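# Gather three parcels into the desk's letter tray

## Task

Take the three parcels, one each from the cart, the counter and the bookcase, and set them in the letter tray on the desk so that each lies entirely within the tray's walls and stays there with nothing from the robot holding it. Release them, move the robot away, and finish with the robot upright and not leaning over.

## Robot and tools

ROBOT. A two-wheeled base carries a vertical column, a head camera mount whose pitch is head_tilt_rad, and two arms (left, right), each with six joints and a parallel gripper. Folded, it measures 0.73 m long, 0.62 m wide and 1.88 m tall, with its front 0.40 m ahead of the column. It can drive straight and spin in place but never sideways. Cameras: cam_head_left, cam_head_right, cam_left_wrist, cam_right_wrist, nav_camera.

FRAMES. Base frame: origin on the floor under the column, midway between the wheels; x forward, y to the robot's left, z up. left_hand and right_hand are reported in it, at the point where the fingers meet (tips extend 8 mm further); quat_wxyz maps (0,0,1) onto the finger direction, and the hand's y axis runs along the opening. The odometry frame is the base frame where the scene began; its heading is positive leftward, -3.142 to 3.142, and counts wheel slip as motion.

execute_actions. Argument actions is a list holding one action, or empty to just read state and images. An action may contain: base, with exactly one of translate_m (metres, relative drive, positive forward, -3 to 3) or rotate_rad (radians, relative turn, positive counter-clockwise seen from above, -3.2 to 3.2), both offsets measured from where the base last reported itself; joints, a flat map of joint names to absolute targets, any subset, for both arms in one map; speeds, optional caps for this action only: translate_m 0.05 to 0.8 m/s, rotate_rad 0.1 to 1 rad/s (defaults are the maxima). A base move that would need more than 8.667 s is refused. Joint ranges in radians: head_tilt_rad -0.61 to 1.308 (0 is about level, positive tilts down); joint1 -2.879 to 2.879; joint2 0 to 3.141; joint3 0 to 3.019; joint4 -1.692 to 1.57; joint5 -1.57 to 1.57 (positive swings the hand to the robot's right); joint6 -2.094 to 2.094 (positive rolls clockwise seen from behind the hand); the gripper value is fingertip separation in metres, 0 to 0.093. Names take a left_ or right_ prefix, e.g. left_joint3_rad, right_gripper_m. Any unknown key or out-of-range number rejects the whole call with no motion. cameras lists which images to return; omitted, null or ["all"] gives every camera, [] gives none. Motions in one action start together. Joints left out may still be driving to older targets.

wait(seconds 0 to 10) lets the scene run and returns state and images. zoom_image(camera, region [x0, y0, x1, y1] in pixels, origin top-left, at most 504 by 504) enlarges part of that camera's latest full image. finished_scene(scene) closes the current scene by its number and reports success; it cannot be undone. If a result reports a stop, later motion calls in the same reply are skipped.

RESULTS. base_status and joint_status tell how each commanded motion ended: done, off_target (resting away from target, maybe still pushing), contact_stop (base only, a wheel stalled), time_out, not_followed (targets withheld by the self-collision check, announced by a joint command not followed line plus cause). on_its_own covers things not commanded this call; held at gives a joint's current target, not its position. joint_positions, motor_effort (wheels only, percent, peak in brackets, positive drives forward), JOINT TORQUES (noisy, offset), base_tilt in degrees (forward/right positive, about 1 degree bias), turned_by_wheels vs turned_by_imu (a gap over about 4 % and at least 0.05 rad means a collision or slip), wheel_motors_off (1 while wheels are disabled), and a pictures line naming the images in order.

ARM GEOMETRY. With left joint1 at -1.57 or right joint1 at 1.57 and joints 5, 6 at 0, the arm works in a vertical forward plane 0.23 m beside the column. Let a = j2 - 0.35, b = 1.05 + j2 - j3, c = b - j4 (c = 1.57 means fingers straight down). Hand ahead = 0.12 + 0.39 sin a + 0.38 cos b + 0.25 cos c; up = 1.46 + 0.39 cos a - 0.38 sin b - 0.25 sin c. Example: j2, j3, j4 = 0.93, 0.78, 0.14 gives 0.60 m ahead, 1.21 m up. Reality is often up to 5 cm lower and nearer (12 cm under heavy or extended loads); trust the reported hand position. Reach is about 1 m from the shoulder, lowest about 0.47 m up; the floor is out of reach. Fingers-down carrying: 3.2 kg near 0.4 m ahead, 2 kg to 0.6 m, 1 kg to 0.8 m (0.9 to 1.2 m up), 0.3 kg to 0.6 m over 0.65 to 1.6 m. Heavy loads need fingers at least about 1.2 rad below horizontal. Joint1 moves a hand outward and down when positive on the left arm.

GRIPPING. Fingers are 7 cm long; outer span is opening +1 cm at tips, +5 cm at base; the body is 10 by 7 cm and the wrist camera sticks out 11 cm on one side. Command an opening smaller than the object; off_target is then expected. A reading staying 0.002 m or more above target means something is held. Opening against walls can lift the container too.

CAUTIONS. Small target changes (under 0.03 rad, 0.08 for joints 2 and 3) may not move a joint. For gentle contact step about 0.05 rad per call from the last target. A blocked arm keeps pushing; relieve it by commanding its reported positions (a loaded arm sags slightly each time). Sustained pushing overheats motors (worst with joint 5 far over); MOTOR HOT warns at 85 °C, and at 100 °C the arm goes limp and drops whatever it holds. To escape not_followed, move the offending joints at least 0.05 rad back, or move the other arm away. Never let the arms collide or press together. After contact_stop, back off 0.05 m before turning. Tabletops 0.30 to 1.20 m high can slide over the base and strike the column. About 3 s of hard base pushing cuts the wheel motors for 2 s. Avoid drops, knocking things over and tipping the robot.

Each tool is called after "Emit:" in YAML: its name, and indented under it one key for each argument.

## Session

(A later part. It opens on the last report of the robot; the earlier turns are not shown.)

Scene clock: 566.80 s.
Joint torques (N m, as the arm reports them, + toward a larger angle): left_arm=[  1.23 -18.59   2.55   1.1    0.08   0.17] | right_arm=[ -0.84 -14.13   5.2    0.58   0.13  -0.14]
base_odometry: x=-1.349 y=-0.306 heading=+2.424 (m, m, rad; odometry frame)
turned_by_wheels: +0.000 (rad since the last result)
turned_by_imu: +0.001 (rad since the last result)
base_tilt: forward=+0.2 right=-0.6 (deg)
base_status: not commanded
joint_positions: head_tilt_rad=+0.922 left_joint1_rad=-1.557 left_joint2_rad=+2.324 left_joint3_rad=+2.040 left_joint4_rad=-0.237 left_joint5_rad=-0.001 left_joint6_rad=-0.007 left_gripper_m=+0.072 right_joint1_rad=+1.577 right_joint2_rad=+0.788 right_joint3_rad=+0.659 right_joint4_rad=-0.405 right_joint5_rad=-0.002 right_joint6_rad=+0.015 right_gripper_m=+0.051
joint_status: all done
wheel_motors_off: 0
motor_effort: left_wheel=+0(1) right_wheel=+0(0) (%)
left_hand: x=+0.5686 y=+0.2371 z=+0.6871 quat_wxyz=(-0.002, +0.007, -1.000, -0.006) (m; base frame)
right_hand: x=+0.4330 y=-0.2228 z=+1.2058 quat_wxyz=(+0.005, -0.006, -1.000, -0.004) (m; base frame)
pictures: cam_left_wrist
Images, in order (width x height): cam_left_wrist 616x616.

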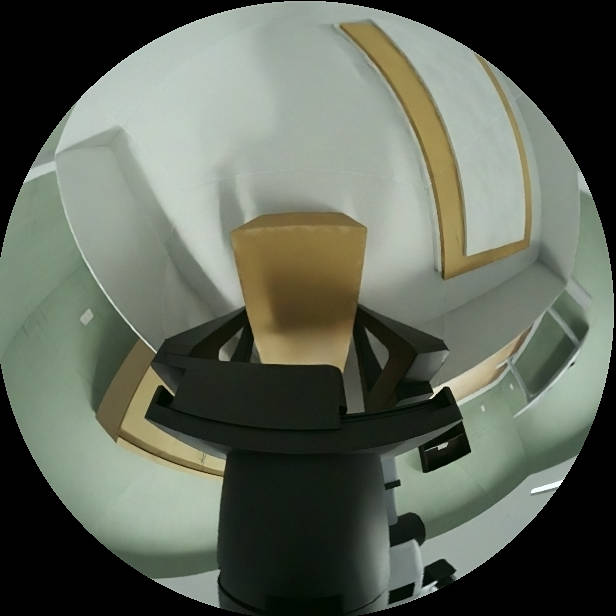

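Emit:
execute_actions:
  actions:
    - {"joints": {"left_gripper_m": 0.03, "left_joint2_rad": 2.31}}
  cameras: ["cam_left_wrist"]

Scene clock: 570.30 s.
Joint torques (N m, as the arm reports them, + toward a larger angle): left_arm=[  0.85 -21.3    2.51   1.36   0.05   0.17] | right_arm=[ -0.81 -14.09   5.21   0.64   0.13  -0.14]
base_odometry: x=-1.349 y=-0.306 heading=+2.424 (m, m, rad; odometry frame)
turned_by_wheels: +0.000 (rad since the last result)
turned_by_imu: +0.001 (rad since the last result)
base_tilt: forward=+0.2 right=-0.5 (deg)
base_status: not commanded
joint_positions: head_tilt_rad=+0.922 left_joint1_rad=-1.557 left_joint2_rad=+2.324 left_joint3_rad=+2.040 left_joint4_rad=-0.237 left_joint5_rad=-0.001 left_joint6_rad=-0.006 left_gripper_m=+0.052 right_joint1_rad=+1.577 right_joint2_rad=+0.788 right_joint3_rad=+0.659 right_joint4_rad=-0.405 right_joint5_rad=-0.002 right_joint6_rad=+0.015 right_gripper_m=+0.051
joint_status: left_gripper_m off_target (ended at +0.052, target +0.030); the others done
wheel_motors_off: 0
motor_effort: left_wheel=-1(0) right_wheel=+0(0) (%)
left_hand: x=+0.5686 y=+0.2371 z=+0.6871 quat_wxyz=(-0.002, +0.006, -1.000, -0.006) (m; base frame)
right_hand: x=+0.4330 y=-0.2228 z=+1.2058 quat_wxyz=(+0.005, -0.006, -1.000, -0.004) (m; base frame)
pictures: cam_left_wrist
Images, in order (width x height): cam_left_wrist 616x616.

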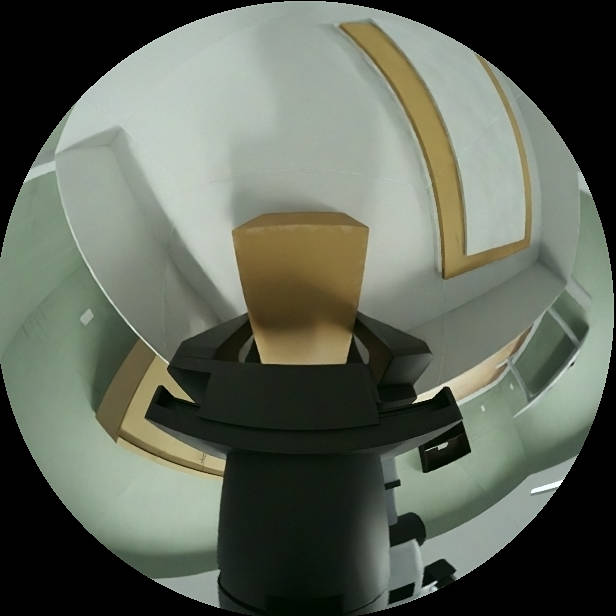

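Emit:
execute_actions:
  actions:
    - {"joints": {"left_joint2_rad": 1.90, "left_joint3_rad": 1.67}}
  cameras: ["cam_left_wrist", "cam_head_left"]

Scene clock: 602.97 s.
Joint torques (N m, as the arm reports them, + toward a larger angle): left_arm=[  0.33 -19.85   2.08   0.99   0.1    0.17] | right_arm=[ -0.79 -14.12   5.22   0.63   0.13  -0.14]
base_odometry: x=-1.349 y=-0.306 heading=+2.424 (m, m, rad; odometry frame)
turned_by_wheels: +0.000 (rad since the last result)
turned_by_imu: +0.002 (rad since the last result)
base_tilt: forward=+0.2 right=-0.6 (deg)
base_status: not commanded
joint_positions: head_tilt_rad=+0.922 left_joint1_rad=-1.553 left_joint2_rad=+1.879 left_joint3_rad=+1.674 left_joint4_rad=-0.226 left_joint5_rad=-0.002 left_joint6_rad=-0.007 left_gripper_m=+0.052 right_joint1_rad=+1.577 right_joint2_rad=+0.788 right_joint3_rad=+0.659 right_joint4_rad=-0.405 right_joint5_rad=-0.002 right_joint6_rad=+0.015 right_gripper_m=+0.051
joint_status: all done
wheel_motors_off: 0
motor_effort: left_wheel=+0(1) right_wheel=+0(1) (%)
left_hand: x=+0.6500 y=+0.2391 z=+0.8630 quat_wxyz=(-0.046, +0.007, -0.999, -0.009) (m; base frame)
right_hand: x=+0.4330 y=-0.2228 z=+1.2058 quat_wxyz=(+0.005, -0.006, -1.000, -0.004) (m; base frame)
pictures: cam_head_left, cam_left_wrist
Images, in order (width x height): cam_head_left 504x504, cam_left_wrist 616x616.

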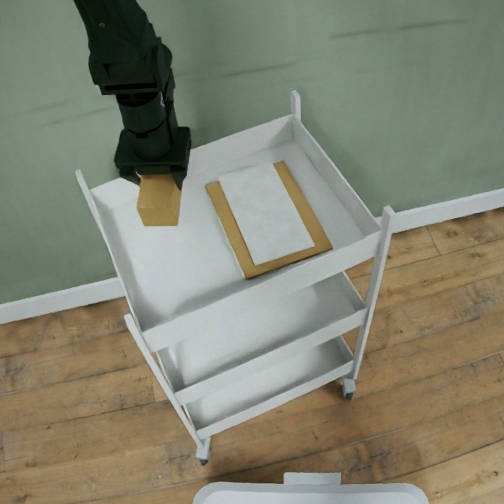

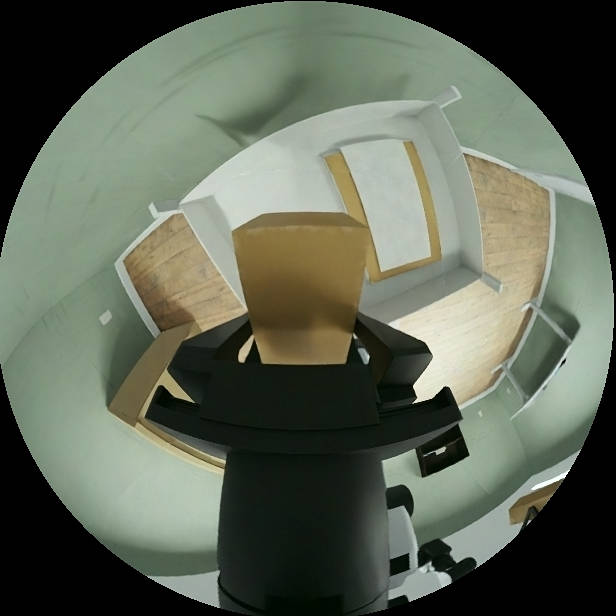

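Emit:
execute_actions:
  actions:
    - {"base": {"rotate_rad": -1.84}, "joints": {"left_joint1_rad": -1.57, "left_joint2_rad": 0.78, "left_joint3_rad": 0.65, "left_joint4_rad": -0.40, "left_joint6_rad": -0.50, "right_joint6_rad": 1.67, "head_tilt_rad": 0.35}}
  cameras: ["cam_head_left", "cam_head_right", "nav_camera"]

Scene clock: 664.97 s.
Joint torques (N m, as the arm reports them, + toward a larger angle): left_arm=[ -1.65 -14.88   3.03   0.12   0.02   0.01] | right_arm=[ -0.76 -13.9    5.12   0.49   0.2    0.15]
base_odometry: x=-1.349 y=-0.306 heading=+0.584 (m, m, rad; odometry frame)
turned_by_wheels: -1.840 (rad since the last result)
turned_by_imu: -1.825 (rad since the last result)
base_tilt: forward=+0.2 right=-0.5 (deg)
base_status: done
joint_positions: head_tilt_rad=+0.369 left_joint1_rad=-1.557 left_joint2_rad=+0.808 left_joint3_rad=+0.645 left_joint4_rad=-0.390 left_joint5_rad=-0.001 left_joint6_rad=-0.493 left_gripper_m=+0.052 right_joint1_rad=+1.576 right_joint2_rad=+0.788 right_joint3_rad=+0.659 right_joint4_rad=-0.405 right_joint5_rad=-0.001 right_joint6_rad=+1.656 right_gripper_m=+0.051
joint_status: all done
wheel_motors_off: 0
motor_effort: left_wheel=+0(36) right_wheel=+0(39) (%)
left_hand: x=+0.4229 y=+0.2301 z=+1.1977 quat_wxyz=(+0.013, +0.247, -0.969, -0.010) (m; base frame)
right_hand: x=+0.4330 y=-0.2232 z=+1.2058 quat_wxyz=(+0.005, -0.736, -0.677, +0.002) (m; base frame)
pictures: cam_head_left, cam_head_right, nav_camera
Images, in order (width x height): cam_head_left 504x504, cam_head_right 504x504, nav_camera 504x504.

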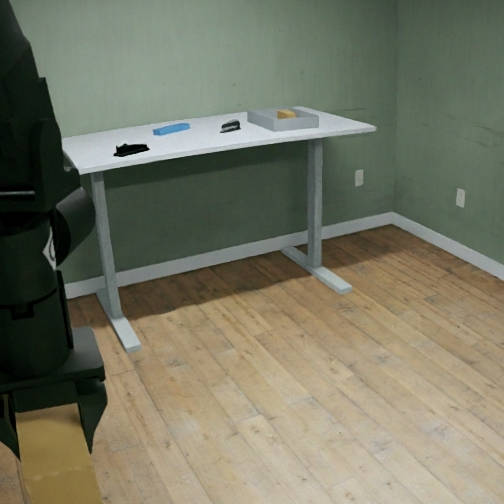

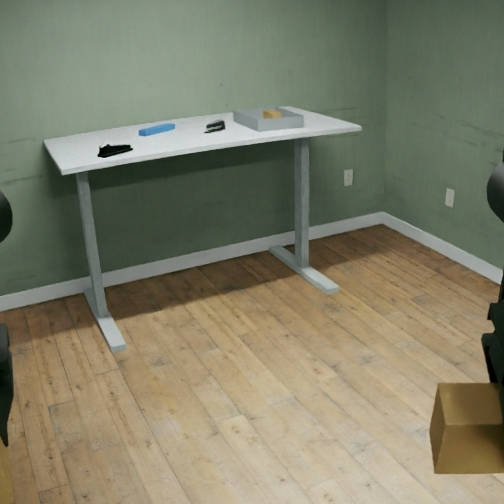

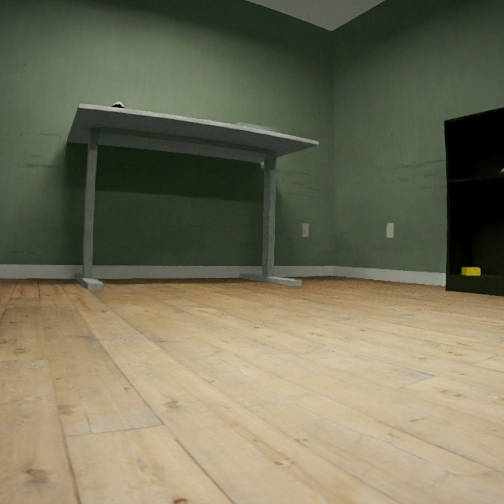

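Emit:
zoom_image:
  camera: "cam_head_left"
  region: [200, 80, 400, 180]

Emit:
zoom_image:
  camera: "cam_head_right"
  region: [200, 80, 400, 180]

Region (200, 80, 400, 180) of cam_head_left's 504x504 image, scaled by 2.520, with more detail than that image has.

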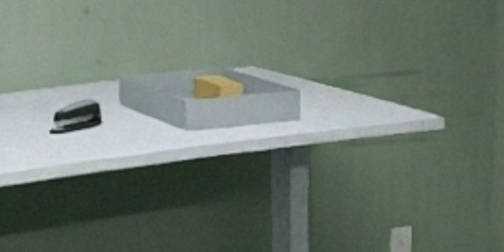

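Region (200, 80, 400, 180) of cam_head_right's 504x504 image, scaled by 2.520, with more detail than that image has.

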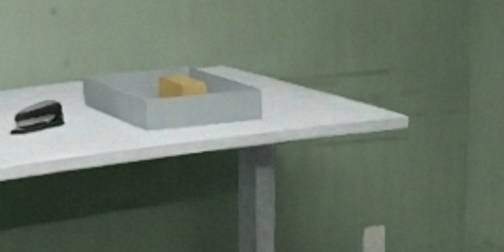

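Emit:
execute_actions:
  actions:
    - {"base": {"translate_m": 2.31}, "joints": {"left_joint2_rad": 1.365, "left_joint3_rad": 1.585, "left_joint4_rad": -0.72, "head_tilt_rad": 0.68}}
  cameras: ["cam_head_left", "cam_head_right", "cam_left_wrist", "nav_camera"]

Scene clock: 698.57 s.
Joint torques (N m, as the arm reports them, + toward a larger angle): left_arm=[ -1.37 -24.78   6.61   0.04   0.03   0.  ] | right_arm=[ -0.78 -14.05   5.09   0.49   0.2    0.14]
base_odometry: x=+0.578 y=+0.967 heading=+0.584 (m, m, rad; odometry frame)
turned_by_wheels: +0.000 (rad since the last result)
turned_by_imu: +0.006 (rad since the last result)
base_tilt: forward=+0.2 right=-0.6 (deg)
base_status: done
joint_positions: head_tilt_rad=+0.683 left_joint1_rad=-1.557 left_joint2_rad=+1.373 left_joint3_rad=+1.562 left_joint4_rad=-0.708 left_joint5_rad=-0.001 left_joint6_rad=-0.493 left_gripper_m=+0.052 right_joint1_rad=+1.576 right_joint2_rad=+0.788 right_joint3_rad=+0.659 right_joint4_rad=-0.405 right_joint5_rad=-0.001 right_joint6_rad=+1.656 right_gripper_m=+0.051
joint_status: all done
wheel_motors_off: 0
motor_effort: left_wheel=-1(50) right_wheel=+0(45) (%)
left_hand: x=+0.7039 y=+0.2329 z=+1.1205 quat_wxyz=(-0.004, +0.247, -0.969, -0.006) (m; base frame)
right_hand: x=+0.4330 y=-0.2232 z=+1.2058 quat_wxyz=(+0.005, -0.736, -0.677, +0.002) (m; base frame)
pictures: cam_head_left, cam_head_right, cam_left_wrist, nav_camera
Images, in order (width x height): cam_head_left 504x504, cam_head_right 504x504, cam_left_wrist 616x616, nav_camera 504x504.

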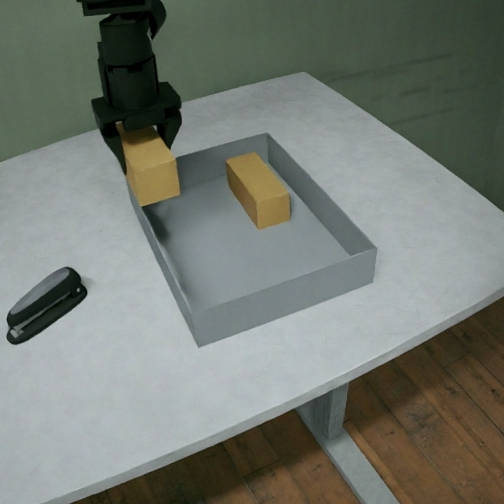

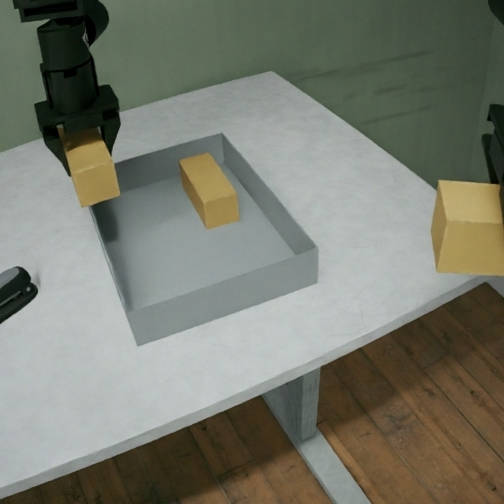

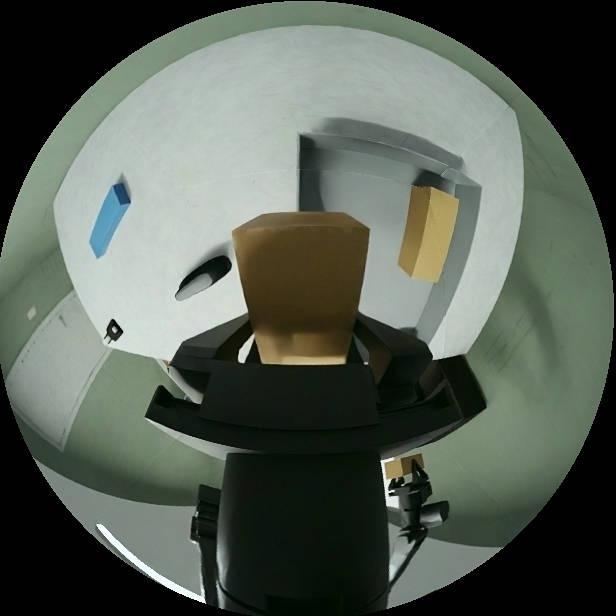

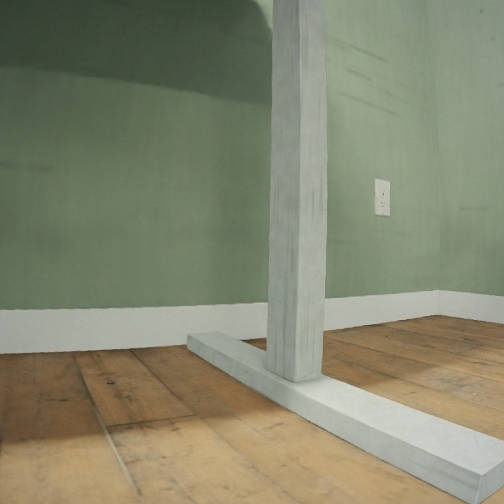

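Emit:
zoom_image:
  camera: "cam_left_wrist"
  region: [250, 100, 510, 360]

Region (250, 100, 510, 360) of cam_left_wrist's 616x616 image, scaled by 1.938, with more detail than that image has.

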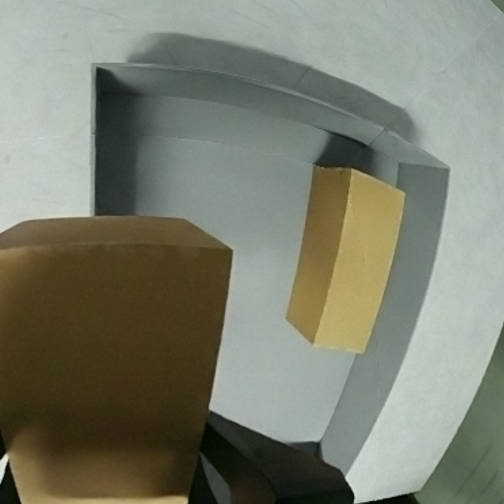

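Emit:
execute_actions:
  actions:
    - {"base": {"rotate_rad": -0.056}, "joints": {"left_joint2_rad": 1.565, "left_joint3_rad": 2.035, "left_joint4_rad": -0.972, "left_joint6_rad": -0.557}}
  cameras: ["cam_head_left", "cam_left_wrist"]

Scene clock: 749.50 s.
Joint torques (N m, as the arm reports them, + toward a larger angle): left_arm=[ -0.46 -29.14   8.18  -0.03  -0.02   0.06] | right_arm=[ -0.78 -14.16   5.13   0.51   0.2    0.15]
base_odometry: x=+0.578 y=+0.968 heading=+0.529 (m, m, rad; odometry frame)
turned_by_wheels: -0.055 (rad since the last result)
turned_by_imu: -0.052 (rad since the last result)
base_tilt: forward=+0.2 right=-0.6 (deg)
base_status: done
joint_positions: head_tilt_rad=+0.683 left_joint1_rad=-1.567 left_joint2_rad=+1.578 left_joint3_rad=+2.007 left_joint4_rad=-0.958 left_joint5_rad=+0.000 left_joint6_rad=-0.550 left_gripper_m=+0.052 right_joint1_rad=+1.576 right_joint2_rad=+0.788 right_joint3_rad=+0.659 right_joint4_rad=-0.405 right_joint5_rad=-0.001 right_joint6_rad=+1.656 right_gripper_m=+0.051
joint_status: all done
wheel_motors_off: 0
motor_effort: left_wheel=+2(36) right_wheel=-2(37) (%)
left_hand: x=+0.7967 y=+0.2269 z=+1.1170 quat_wxyz=(+0.002, +0.272, -0.962, -0.002) (m; base frame)
right_hand: x=+0.4330 y=-0.2232 z=+1.2058 quat_wxyz=(+0.005, -0.736, -0.677, +0.002) (m; base frame)
pictures: cam_head_left, cam_left_wrist
Images, in order (width x height): cam_head_left 504x504, cam_left_wrist 616x616.

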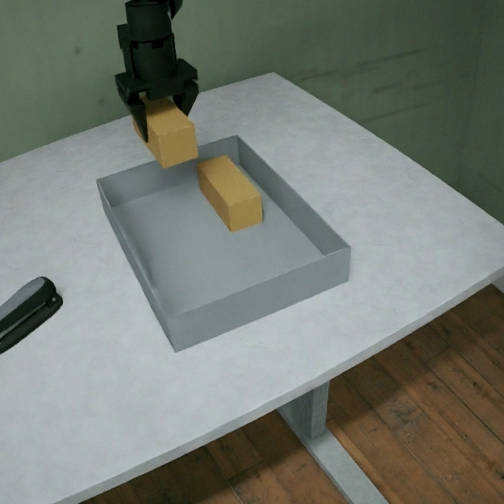

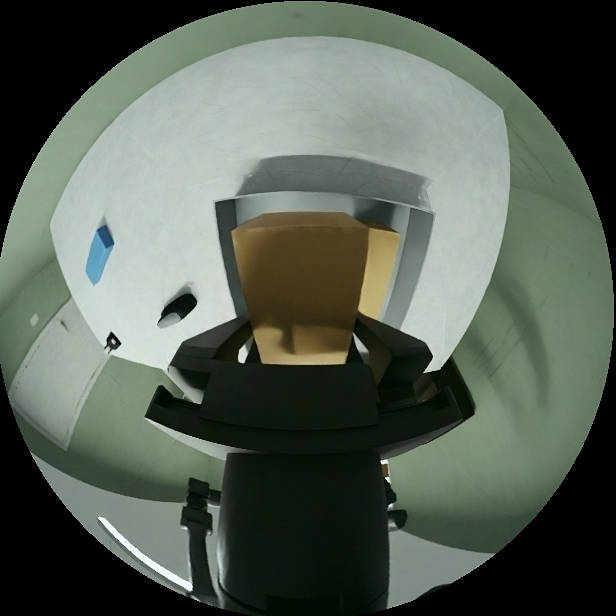

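Emit:
zoom_image:
  camera: "cam_left_wrist"
  region: [190, 130, 460, 350]

Region (190, 130, 460, 350) of cam_left_wrist's 616x616 image, scaled by 1.867, with more detail than that image has; it fills the top 411 rows of this view, and the rest is white.

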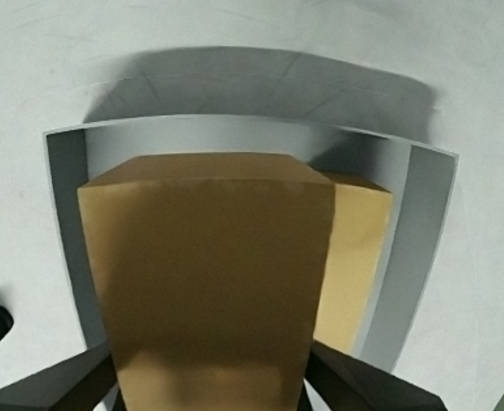

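Emit:
execute_actions:
  actions:
    - {"joints": {"left_joint2_rad": 1.748, "left_joint4_rad": -0.756}}
  cameras: ["cam_head_left", "cam_left_wrist"]

Scene clock: 773.07 s.
Joint torques (N m, as the arm reports them, + toward a larger angle): left_arm=[ -0.53 -28.38   6.76   1.15  -0.01   0.05] | right_arm=[ -0.85 -13.98   5.11   0.55   0.2    0.14]
base_odometry: x=+0.578 y=+0.968 heading=+0.529 (m, m, rad; odometry frame)
turned_by_wheels: +0.000 (rad since the last result)
turned_by_imu: +0.002 (rad since the last result)
base_tilt: forward=+0.3 right=-0.5 (deg)
base_status: not commanded
joint_positions: head_tilt_rad=+0.683 left_joint1_rad=-1.567 left_joint2_rad=+1.772 left_joint3_rad=+2.013 left_joint4_rad=-0.770 left_joint5_rad=+0.000 left_joint6_rad=-0.550 left_gripper_m=+0.052 right_joint1_rad=+1.576 right_joint2_rad=+0.788 right_joint3_rad=+0.659 right_joint4_rad=-0.405 right_joint5_rad=-0.001 right_joint6_rad=+1.656 right_gripper_m=+0.051
joint_status: all done
wheel_motors_off: 0
motor_effort: left_wheel=+2(2) right_wheel=-2(2) (%)
left_hand: x=+0.7674 y=+0.2273 z=+0.9902 quat_wxyz=(+0.002, +0.272, -0.962, -0.002) (m; base frame)
right_hand: x=+0.4330 y=-0.2232 z=+1.2058 quat_wxyz=(+0.005, -0.736, -0.677, +0.002) (m; base frame)
pictures: cam_head_left, cam_left_wrist
Images, in order (width x height): cam_head_left 504x504, cam_left_wrist 616x616.

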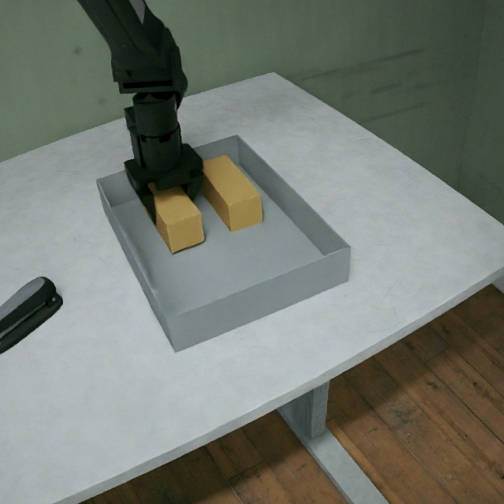

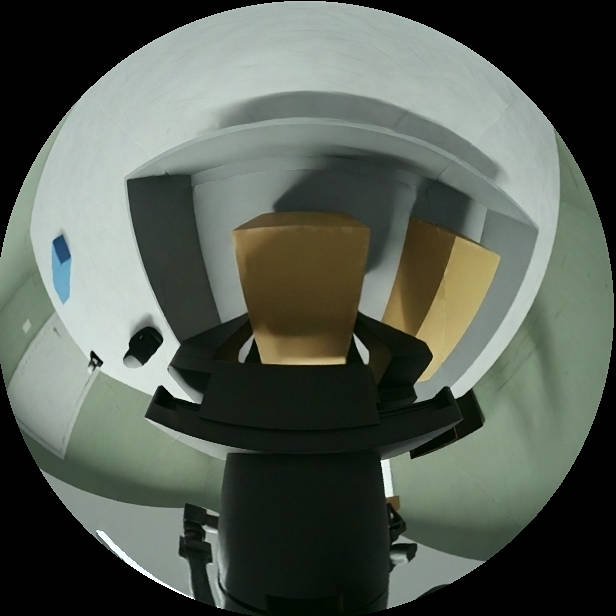

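Emit:
zoom_image:
  camera: "cam_left_wrist"
  region: [220, 150, 440, 280]

Emit:
zoom_image:
  camera: "cam_head_left"
  region: [90, 130, 290, 290]

Region (220, 150, 440, 280) of cam_left_wrist's 616x616 image, scaled by 2.291, with more detail than that image has; it fills the top 298 rows of this view, and the rest is white.

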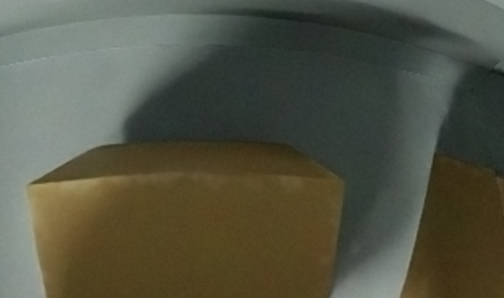

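Region (90, 130, 290, 290) of cam_head_left's 504x504 image, scaled by 2.520, with more detail than that image has; it fills the top 403 rows of this view, and the rest is white.

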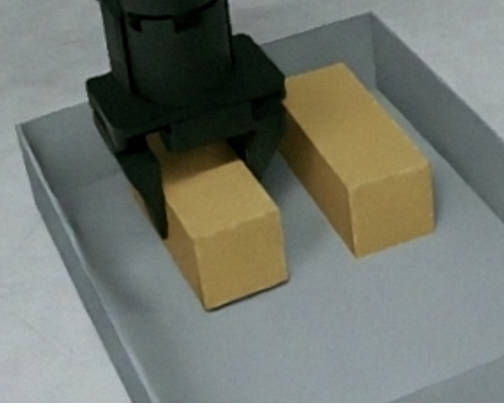

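Emit:
execute_actions:
  actions:
    - {"joints": {"left_gripper_m": 0.072}}
  cameras: ["cam_left_wrist"]

Scene clock: 798.73 s.
Joint torques (N m, as the arm reports them, + toward a larger angle): left_arm=[ -0.97 -27.35   7.07   1.34  -0.02   0.03] | right_arm=[ -0.81 -14.05   5.13   0.52   0.2    0.14]
base_odometry: x=+0.578 y=+0.968 heading=+0.529 (m, m, rad; odometry frame)
turned_by_wheels: +0.000 (rad since the last result)
turned_by_imu: +0.001 (rad since the last result)
base_tilt: forward=+0.2 right=-0.6 (deg)
base_status: not commanded
joint_positions: head_tilt_rad=+0.683 left_joint1_rad=-1.567 left_joint2_rad=+1.772 left_joint3_rad=+2.013 left_joint4_rad=-0.770 left_joint5_rad=+0.000 left_joint6_rad=-0.550 left_gripper_m=+0.072 right_joint1_rad=+1.576 right_joint2_rad=+0.788 right_joint3_rad=+0.659 right_joint4_rad=-0.405 right_joint5_rad=-0.001 right_joint6_rad=+1.656 right_gripper_m=+0.051
joint_status: all done
wheel_motors_off: 0
motor_effort: left_wheel=+1(2) right_wheel=-2(2) (%)
left_hand: x=+0.7674 y=+0.2273 z=+0.9902 quat_wxyz=(+0.002, +0.272, -0.962, -0.002) (m; base frame)
right_hand: x=+0.4330 y=-0.2232 z=+1.2058 quat_wxyz=(+0.005, -0.736, -0.677, +0.002) (m; base frame)
pictures: cam_left_wrist
Images, in order (width x height): cam_left_wrist 616x616.

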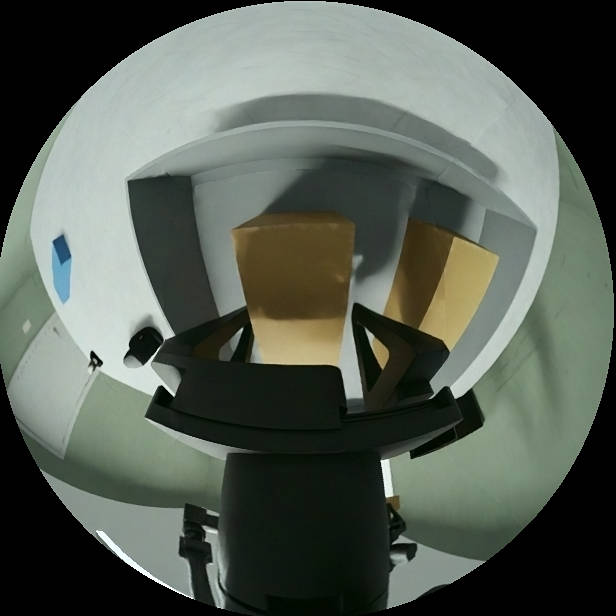

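Emit:
execute_actions:
  actions:
    - {"joints": {"left_gripper_m": 0.084, "left_joint2_rad": 1.62, "left_joint4_rad": -0.96, "right_joint2_rad": 1.05, "right_joint3_rad": 1.10, "right_joint4_rad": -0.58, "right_joint6_rad": 1.52}}
  cameras: ["cam_head_left", "cam_left_wrist"]

Scene clock: 833.77 s.
Joint torques (N m, as the arm reports them, + toward a larger angle): left_arm=[ -0.63 -25.48   7.85  -0.12  -0.01   0.01] | right_arm=[ -0.83 -20.08   6.97  -0.09   0.19  -0.13]
base_odometry: x=+0.578 y=+0.968 heading=+0.529 (m, m, rad; odometry frame)
turned_by_wheels: +0.000 (rad since the last result)
turned_by_imu: +0.002 (rad since the last result)
base_tilt: forward=+0.2 right=-0.6 (deg)
base_status: not commanded
joint_positions: head_tilt_rad=+0.683 left_joint1_rad=-1.567 left_joint2_rad=+1.609 left_joint3_rad=+2.013 left_joint4_rad=-0.944 left_joint5_rad=+0.000 left_joint6_rad=-0.550 left_gripper_m=+0.084 right_joint1_rad=+1.576 right_joint2_rad=+1.057 right_joint3_rad=+1.082 right_joint4_rad=-0.572 right_joint5_rad=-0.001 right_joint6_rad=+1.534 right_gripper_m=+0.051
joint_status: all done
wheel_motors_off: 0
motor_effort: left_wheel=+2(3) right_wheel=-3(3) (%)
left_hand: x=+0.7919 y=+0.2270 z=+1.0975 quat_wxyz=(+0.008, +0.272, -0.962, -0.004) (m; base frame)
right_hand: x=+0.5685 y=-0.2228 z=+1.1761 quat_wxyz=(+0.010, -0.693, -0.721, +0.006) (m; base frame)
pictures: cam_head_left, cam_left_wrist
Images, in order (width x height): cam_head_left 504x504, cam_left_wrist 616x616.

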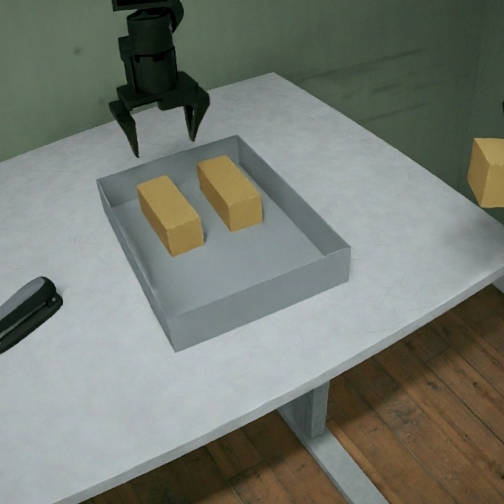

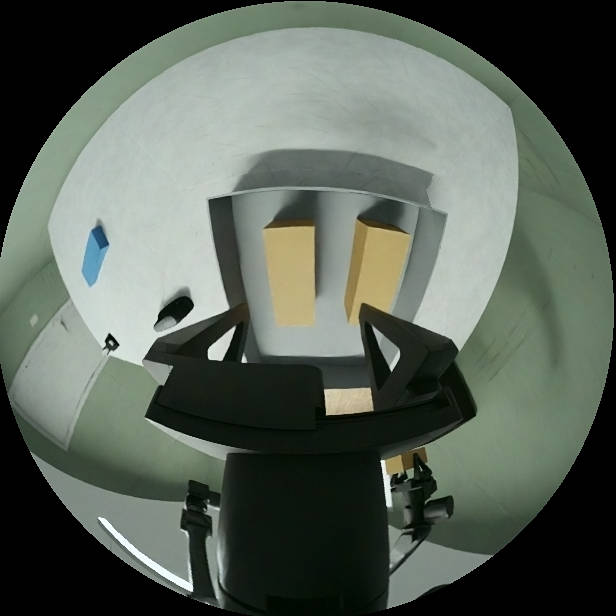

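Emit:
execute_actions:
  actions:
    - {"base": {"rotate_rad": 0.513}, "joints": {"left_joint2_rad": 1.25, "left_joint3_rad": 1.65, "right_joint2_rad": 1.375, "right_joint3_rad": 1.482, "right_joint4_rad": -0.61, "head_tilt_rad": 0.75}}
  cameras: ["cam_head_left", "cam_head_right", "cam_right_wrist"]

Scene clock: 852.10 s.
Joint torques (N m, as the arm reports them, + toward a larger angle): left_arm=[ -0.43 -21.71   5.83  -0.12   0.     0.04] | right_arm=[ -0.73 -25.5    8.6    0.11   0.18  -0.13]
base_odometry: x=+0.578 y=+0.968 heading=+1.042 (m, m, rad; odometry frame)
turned_by_wheels: +0.513 (rad since the last result)
turned_by_imu: +0.509 (rad since the last result)
base_tilt: forward=+0.2 right=-0.6 (deg)
base_status: done
joint_positions: head_tilt_rad=+0.752 left_joint1_rad=-1.569 left_joint2_rad=+1.227 left_joint3_rad=+1.657 left_joint4_rad=-0.947 left_joint5_rad=+0.000 left_joint6_rad=-0.550 left_gripper_m=+0.084 right_joint1_rad=+1.573 right_joint2_rad=+1.394 right_joint3_rad=+1.449 right_joint4_rad=-0.606 right_joint5_rad=-0.001 right_joint6_rad=+1.534 right_gripper_m=+0.051
joint_status: all done
wheel_motors_off: 0
motor_effort: left_wheel=-1(39) right_wheel=+1(40) (%)
left_hand: x=+0.7337 y=+0.2253 z=+1.2342 quat_wxyz=(-0.003, +0.272, -0.962, +0.000) (m; base frame)
right_hand: x=+0.6594 y=-0.2241 z=+1.0826 quat_wxyz=(+0.011, -0.693, -0.720, +0.009) (m; base frame)
pictures: cam_head_left, cam_head_right, cam_right_wrist
Images, in order (width x height): cam_head_left 504x504, cam_head_right 504x504, cam_right_wrist 616x616.

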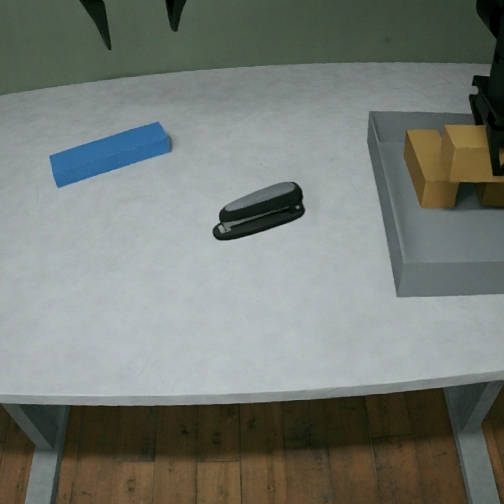

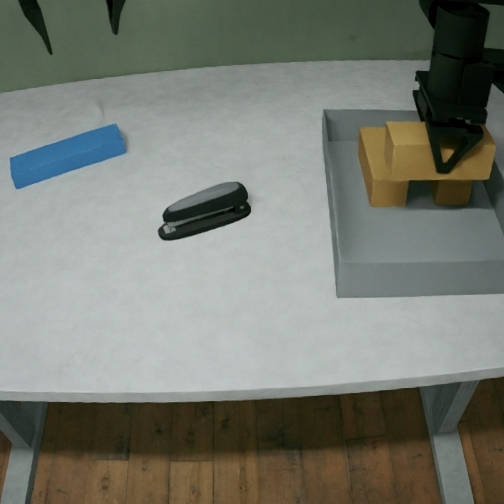

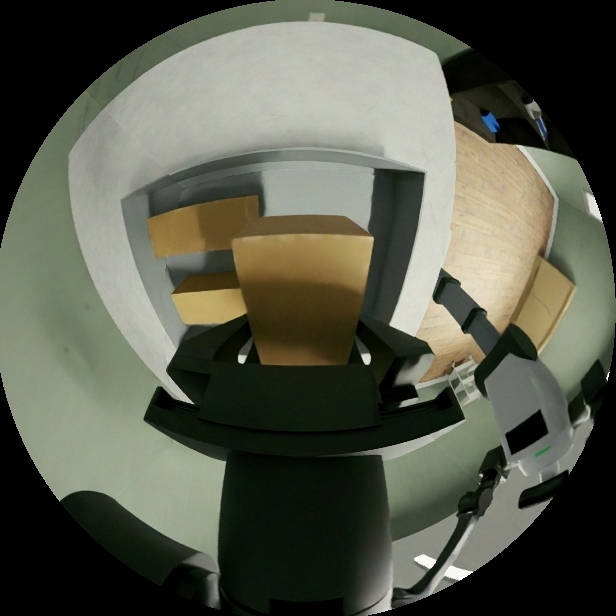

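Emit:
zoom_image:
  camera: "cam_right_wrist"
  region: [110, 120, 460, 350]

Region (110, 120, 460, 350) of cam_right_wrist's 616x616 image, scaled by 1.440, with more detail than that image has; it fills the top 331 rows of this view, and the rest is white.

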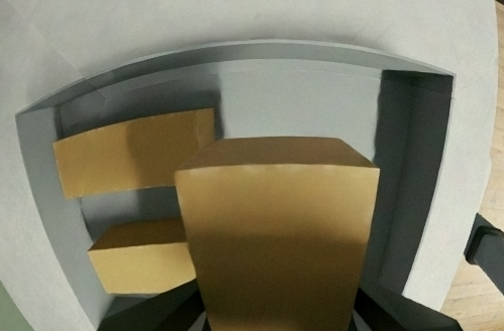

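Emit:
execute_actions:
  actions:
    - {"joints": {"right_joint2_rad": 1.573, "right_joint4_rad": -0.375}}
  cameras: ["cam_head_right", "cam_right_wrist"]

Scene clock: 876.53 s.
Joint torques (N m, as the arm reports them, + toward a larger angle): left_arm=[ -0.7  -21.97   5.7   -0.08   0.03   0.04] | right_arm=[ -0.47 -25.17   5.59   0.81   0.21  -0.13]
base_odometry: x=+0.578 y=+0.968 heading=+1.042 (m, m, rad; odometry frame)
turned_by_wheels: +0.000 (rad since the last result)
turned_by_imu: +0.001 (rad since the last result)
base_tilt: forward=+0.3 right=-0.5 (deg)
base_status: not commanded
joint_positions: head_tilt_rad=+0.752 left_joint1_rad=-1.569 left_joint2_rad=+1.227 left_joint3_rad=+1.657 left_joint4_rad=-0.947 left_joint5_rad=+0.000 left_joint6_rad=-0.550 left_gripper_m=+0.084 right_joint1_rad=+1.573 right_joint2_rad=+1.593 right_joint3_rad=+1.467 right_joint4_rad=-0.386 right_joint5_rad=-0.001 right_joint6_rad=+1.533 right_gripper_m=+0.051
joint_status: all done
wheel_motors_off: 0
motor_effort: left_wheel=-4(4) right_wheel=+3(4) (%)
left_hand: x=+0.7337 y=+0.2253 z=+1.2342 quat_wxyz=(-0.003, +0.272, -0.962, +0.000) (m; base frame)
right_hand: x=+0.6393 y=-0.2239 z=+0.9805 quat_wxyz=(-0.003, -0.693, -0.721, -0.005) (m; base frame)
pictures: cam_head_right, cam_right_wrist
Images, in order (width x height): cam_head_right 504x504, cam_right_wrist 616x616.

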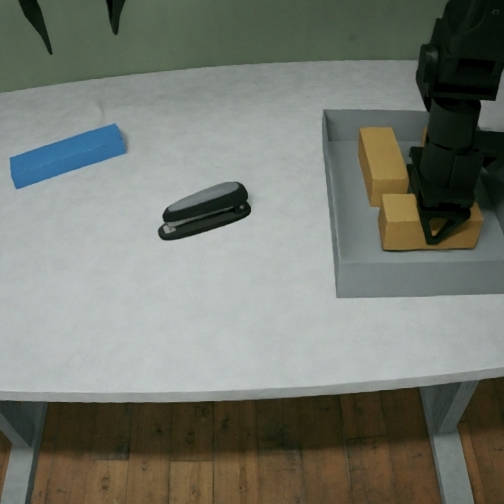

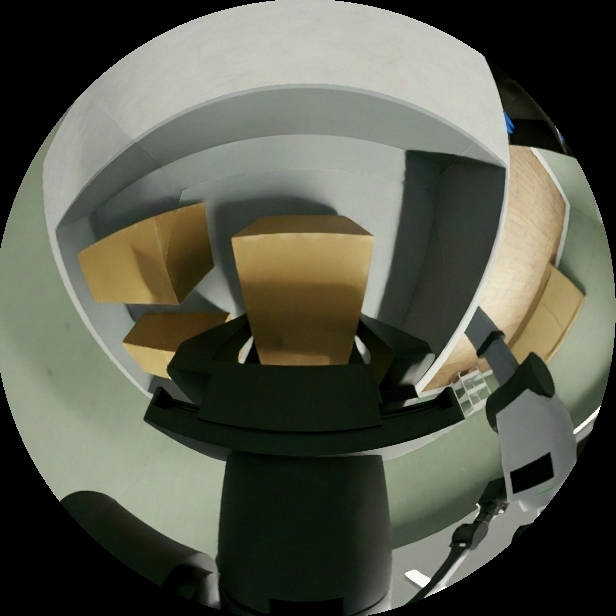

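Emit:
zoom_image:
  camera: "cam_right_wrist"
  region: [190, 150, 410, 280]

Region (190, 150, 410, 280) of cam_right_wrist's 616x616 image, scaled by 2.291, with more detail than that image has; it fills the top 298 rows of this view, and the rest is white.

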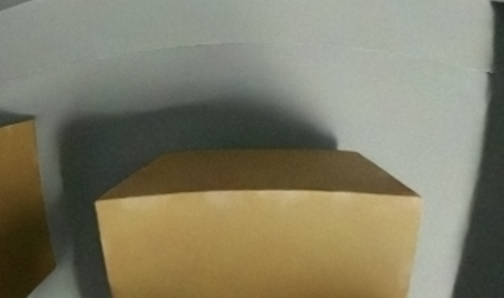

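Emit:
execute_actions:
  actions:
    - {"joints": {"right_gripper_m": 0.086, "right_joint3_rad": 1.456, "right_joint4_rad": -0.396}}
  cameras: ["cam_right_wrist"]

Scene clock: 894.27 s.
Joint torques (N m, as the arm reports them, + toward a larger angle): left_arm=[ -0.54 -22.17   5.71   0.04  -0.02   0.1 ] | right_arm=[ -0.37 -24.92   3.31   0.04   0.2   -0.13]
base_odometry: x=+0.578 y=+0.968 heading=+1.042 (m, m, rad; odometry frame)
turned_by_wheels: +0.000 (rad since the last result)
turned_by_imu: +0.001 (rad since the last result)
base_tilt: forward=+0.2 right=-0.5 (deg)
base_status: not commanded
joint_positions: head_tilt_rad=+0.752 left_joint1_rad=-1.569 left_joint2_rad=+1.227 left_joint3_rad=+1.657 left_joint4_rad=-0.947 left_joint5_rad=+0.000 left_joint6_rad=-0.550 left_gripper_m=+0.084 right_joint1_rad=+1.573 right_joint2_rad=+1.591 right_joint3_rad=+1.465 right_joint4_rad=-0.389 right_joint5_rad=-0.001 right_joint6_rad=+1.533 right_gripper_m=+0.086
joint_status: all done
wheel_motors_off: 0
motor_effort: left_wheel=-4(4) right_wheel=+3(3) (%)
left_hand: x=+0.7337 y=+0.2253 z=+1.2342 quat_wxyz=(-0.003, +0.272, -0.962, +0.000) (m; base frame)
right_hand: x=+0.6387 y=-0.2239 z=+0.9815 quat_wxyz=(-0.002, -0.693, -0.721, -0.004) (m; base frame)
pictures: cam_right_wrist
Images, in order (width x height): cam_right_wrist 616x616.

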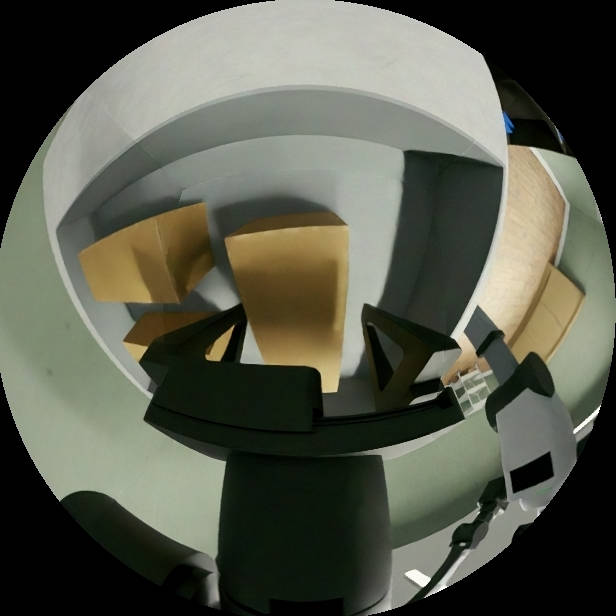

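Emit:
execute_actions:
  actions:
    - {"joints": {"right_joint2_rad": 1.38, "right_joint4_rad": -0.60}}
  cameras: ["cam_head_right", "cam_right_wrist"]

Scene clock: 902.43 s.
Joint torques (N m, as the arm reports them, + toward a larger angle): left_arm=[ -0.26 -22.31   5.99  -0.04  -0.02   0.01] | right_arm=[ -0.54 -22.88   5.84  -0.1    0.2   -0.13]
base_odometry: x=+0.578 y=+0.968 heading=+1.042 (m, m, rad; odometry frame)
turned_by_wheels: +0.000 (rad since the last result)
turned_by_imu: +0.002 (rad since the last result)
base_tilt: forward=+0.2 right=-0.5 (deg)
base_status: not commanded
joint_positions: head_tilt_rad=+0.752 left_joint1_rad=-1.569 left_joint2_rad=+1.227 left_joint3_rad=+1.657 left_joint4_rad=-0.947 left_joint5_rad=+0.000 left_joint6_rad=-0.550 left_gripper_m=+0.084 right_joint1_rad=+1.573 right_joint2_rad=+1.373 right_joint3_rad=+1.457 right_joint4_rad=-0.589 right_joint5_rad=-0.001 right_joint6_rad=+1.533 right_gripper_m=+0.086
joint_status: all done
wheel_motors_off: 0
motor_effort: left_wheel=-4(5) right_wheel=+3(3) (%)
left_hand: x=+0.7337 y=+0.2253 z=+1.2342 quat_wxyz=(-0.003, +0.272, -0.962, +0.000) (m; base frame)
right_hand: x=+0.6761 y=-0.2240 z=+1.0961 quat_wxyz=(-0.006, -0.693, -0.721, -0.008) (m; base frame)
pictures: cam_head_right, cam_right_wrist
Images, in order (width x height): cam_head_right 504x504, cam_right_wrist 616x616.

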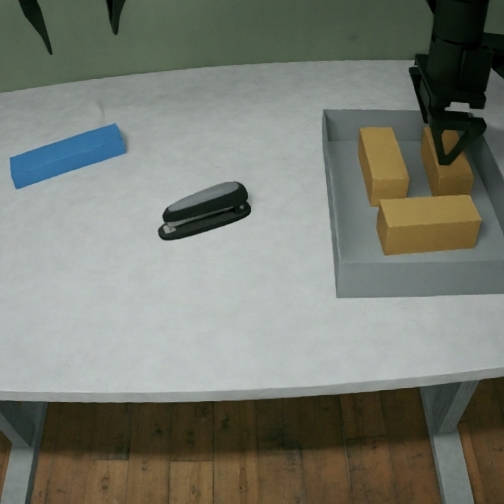

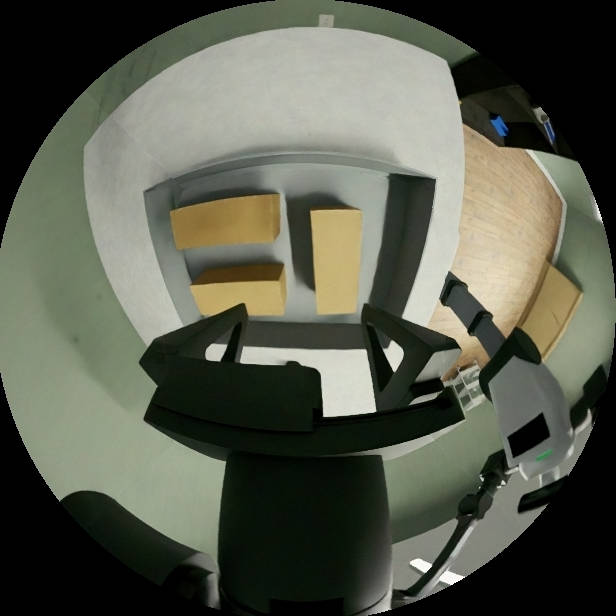

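All three parcels are inside. Backing away and retracting the arms.

Emit:
execute_actions:
  actions:
    - {"base": {"translate_m": -0.5}, "joints": {"right_joint2_rad": 0.95, "right_joint3_rad": 1.03, "left_joint2_rad": 0.85, "left_joint3_rad": 1.2, "head_tilt_rad": 0.5}}
  cameras: ["cam_head_left", "cam_head_right"]

Scene clock: 907.30 s.
Joint torques (N m, as the arm reports them, + toward a larger angle): left_arm=[  0.13 -16.35   5.6   -0.1    0.01   0.07] | right_arm=[ -0.63 -17.32   5.39   0.01   0.2   -0.13]
base_odometry: x=+0.326 y=+0.536 heading=+1.042 (m, m, rad; odometry frame)
turned_by_wheels: +0.000 (rad since the last result)
turned_by_imu: +0.002 (rad since the last result)
base_tilt: forward=+0.2 right=-0.6 (deg)
base_status: done
joint_positions: head_tilt_rad=+0.518 left_joint1_rad=-1.569 left_joint2_rad=+0.833 left_joint3_rad=+1.204 left_joint4_rad=-0.947 left_joint5_rad=+0.000 left_joint6_rad=-0.550 left_gripper_m=+0.084 right_joint1_rad=+1.573 right_joint2_rad=+0.941 right_joint3_rad=+1.037 right_joint4_rad=-0.592 right_joint5_rad=-0.001 right_joint6_rad=+1.533 right_gripper_m=+0.086
joint_status: all done
wheel_motors_off: 0
motor_effort: left_wheel=+0(53) right_wheel=+0(43) (%)
left_hand: x=+0.5889 y=+0.2251 z=+1.3118 quat_wxyz=(+0.025, +0.272, -0.962, -0.008) (m; base frame)
right_hand: x=+0.5683 y=-0.2243 z=+1.2183 quat_wxyz=(-0.009, -0.693, -0.721, -0.011) (m; base frame)
pictures: cam_head_left, cam_head_right
Images, in order (width x height): cam_head_left 504x504, cam_head_right 504x504.

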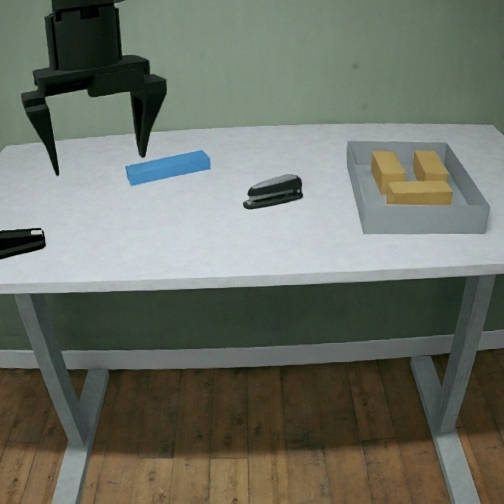

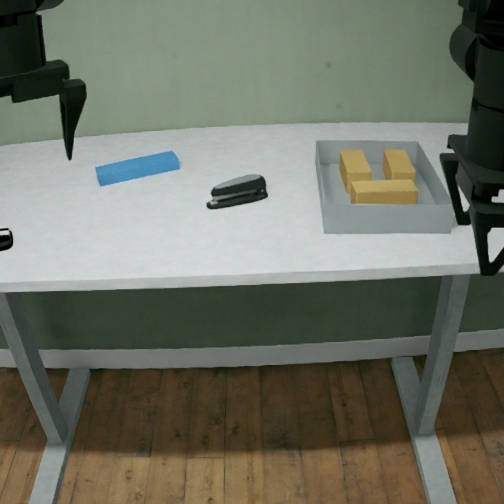

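Emit:
finished_scene:
  scene: 2

The scene is finished: the task was done.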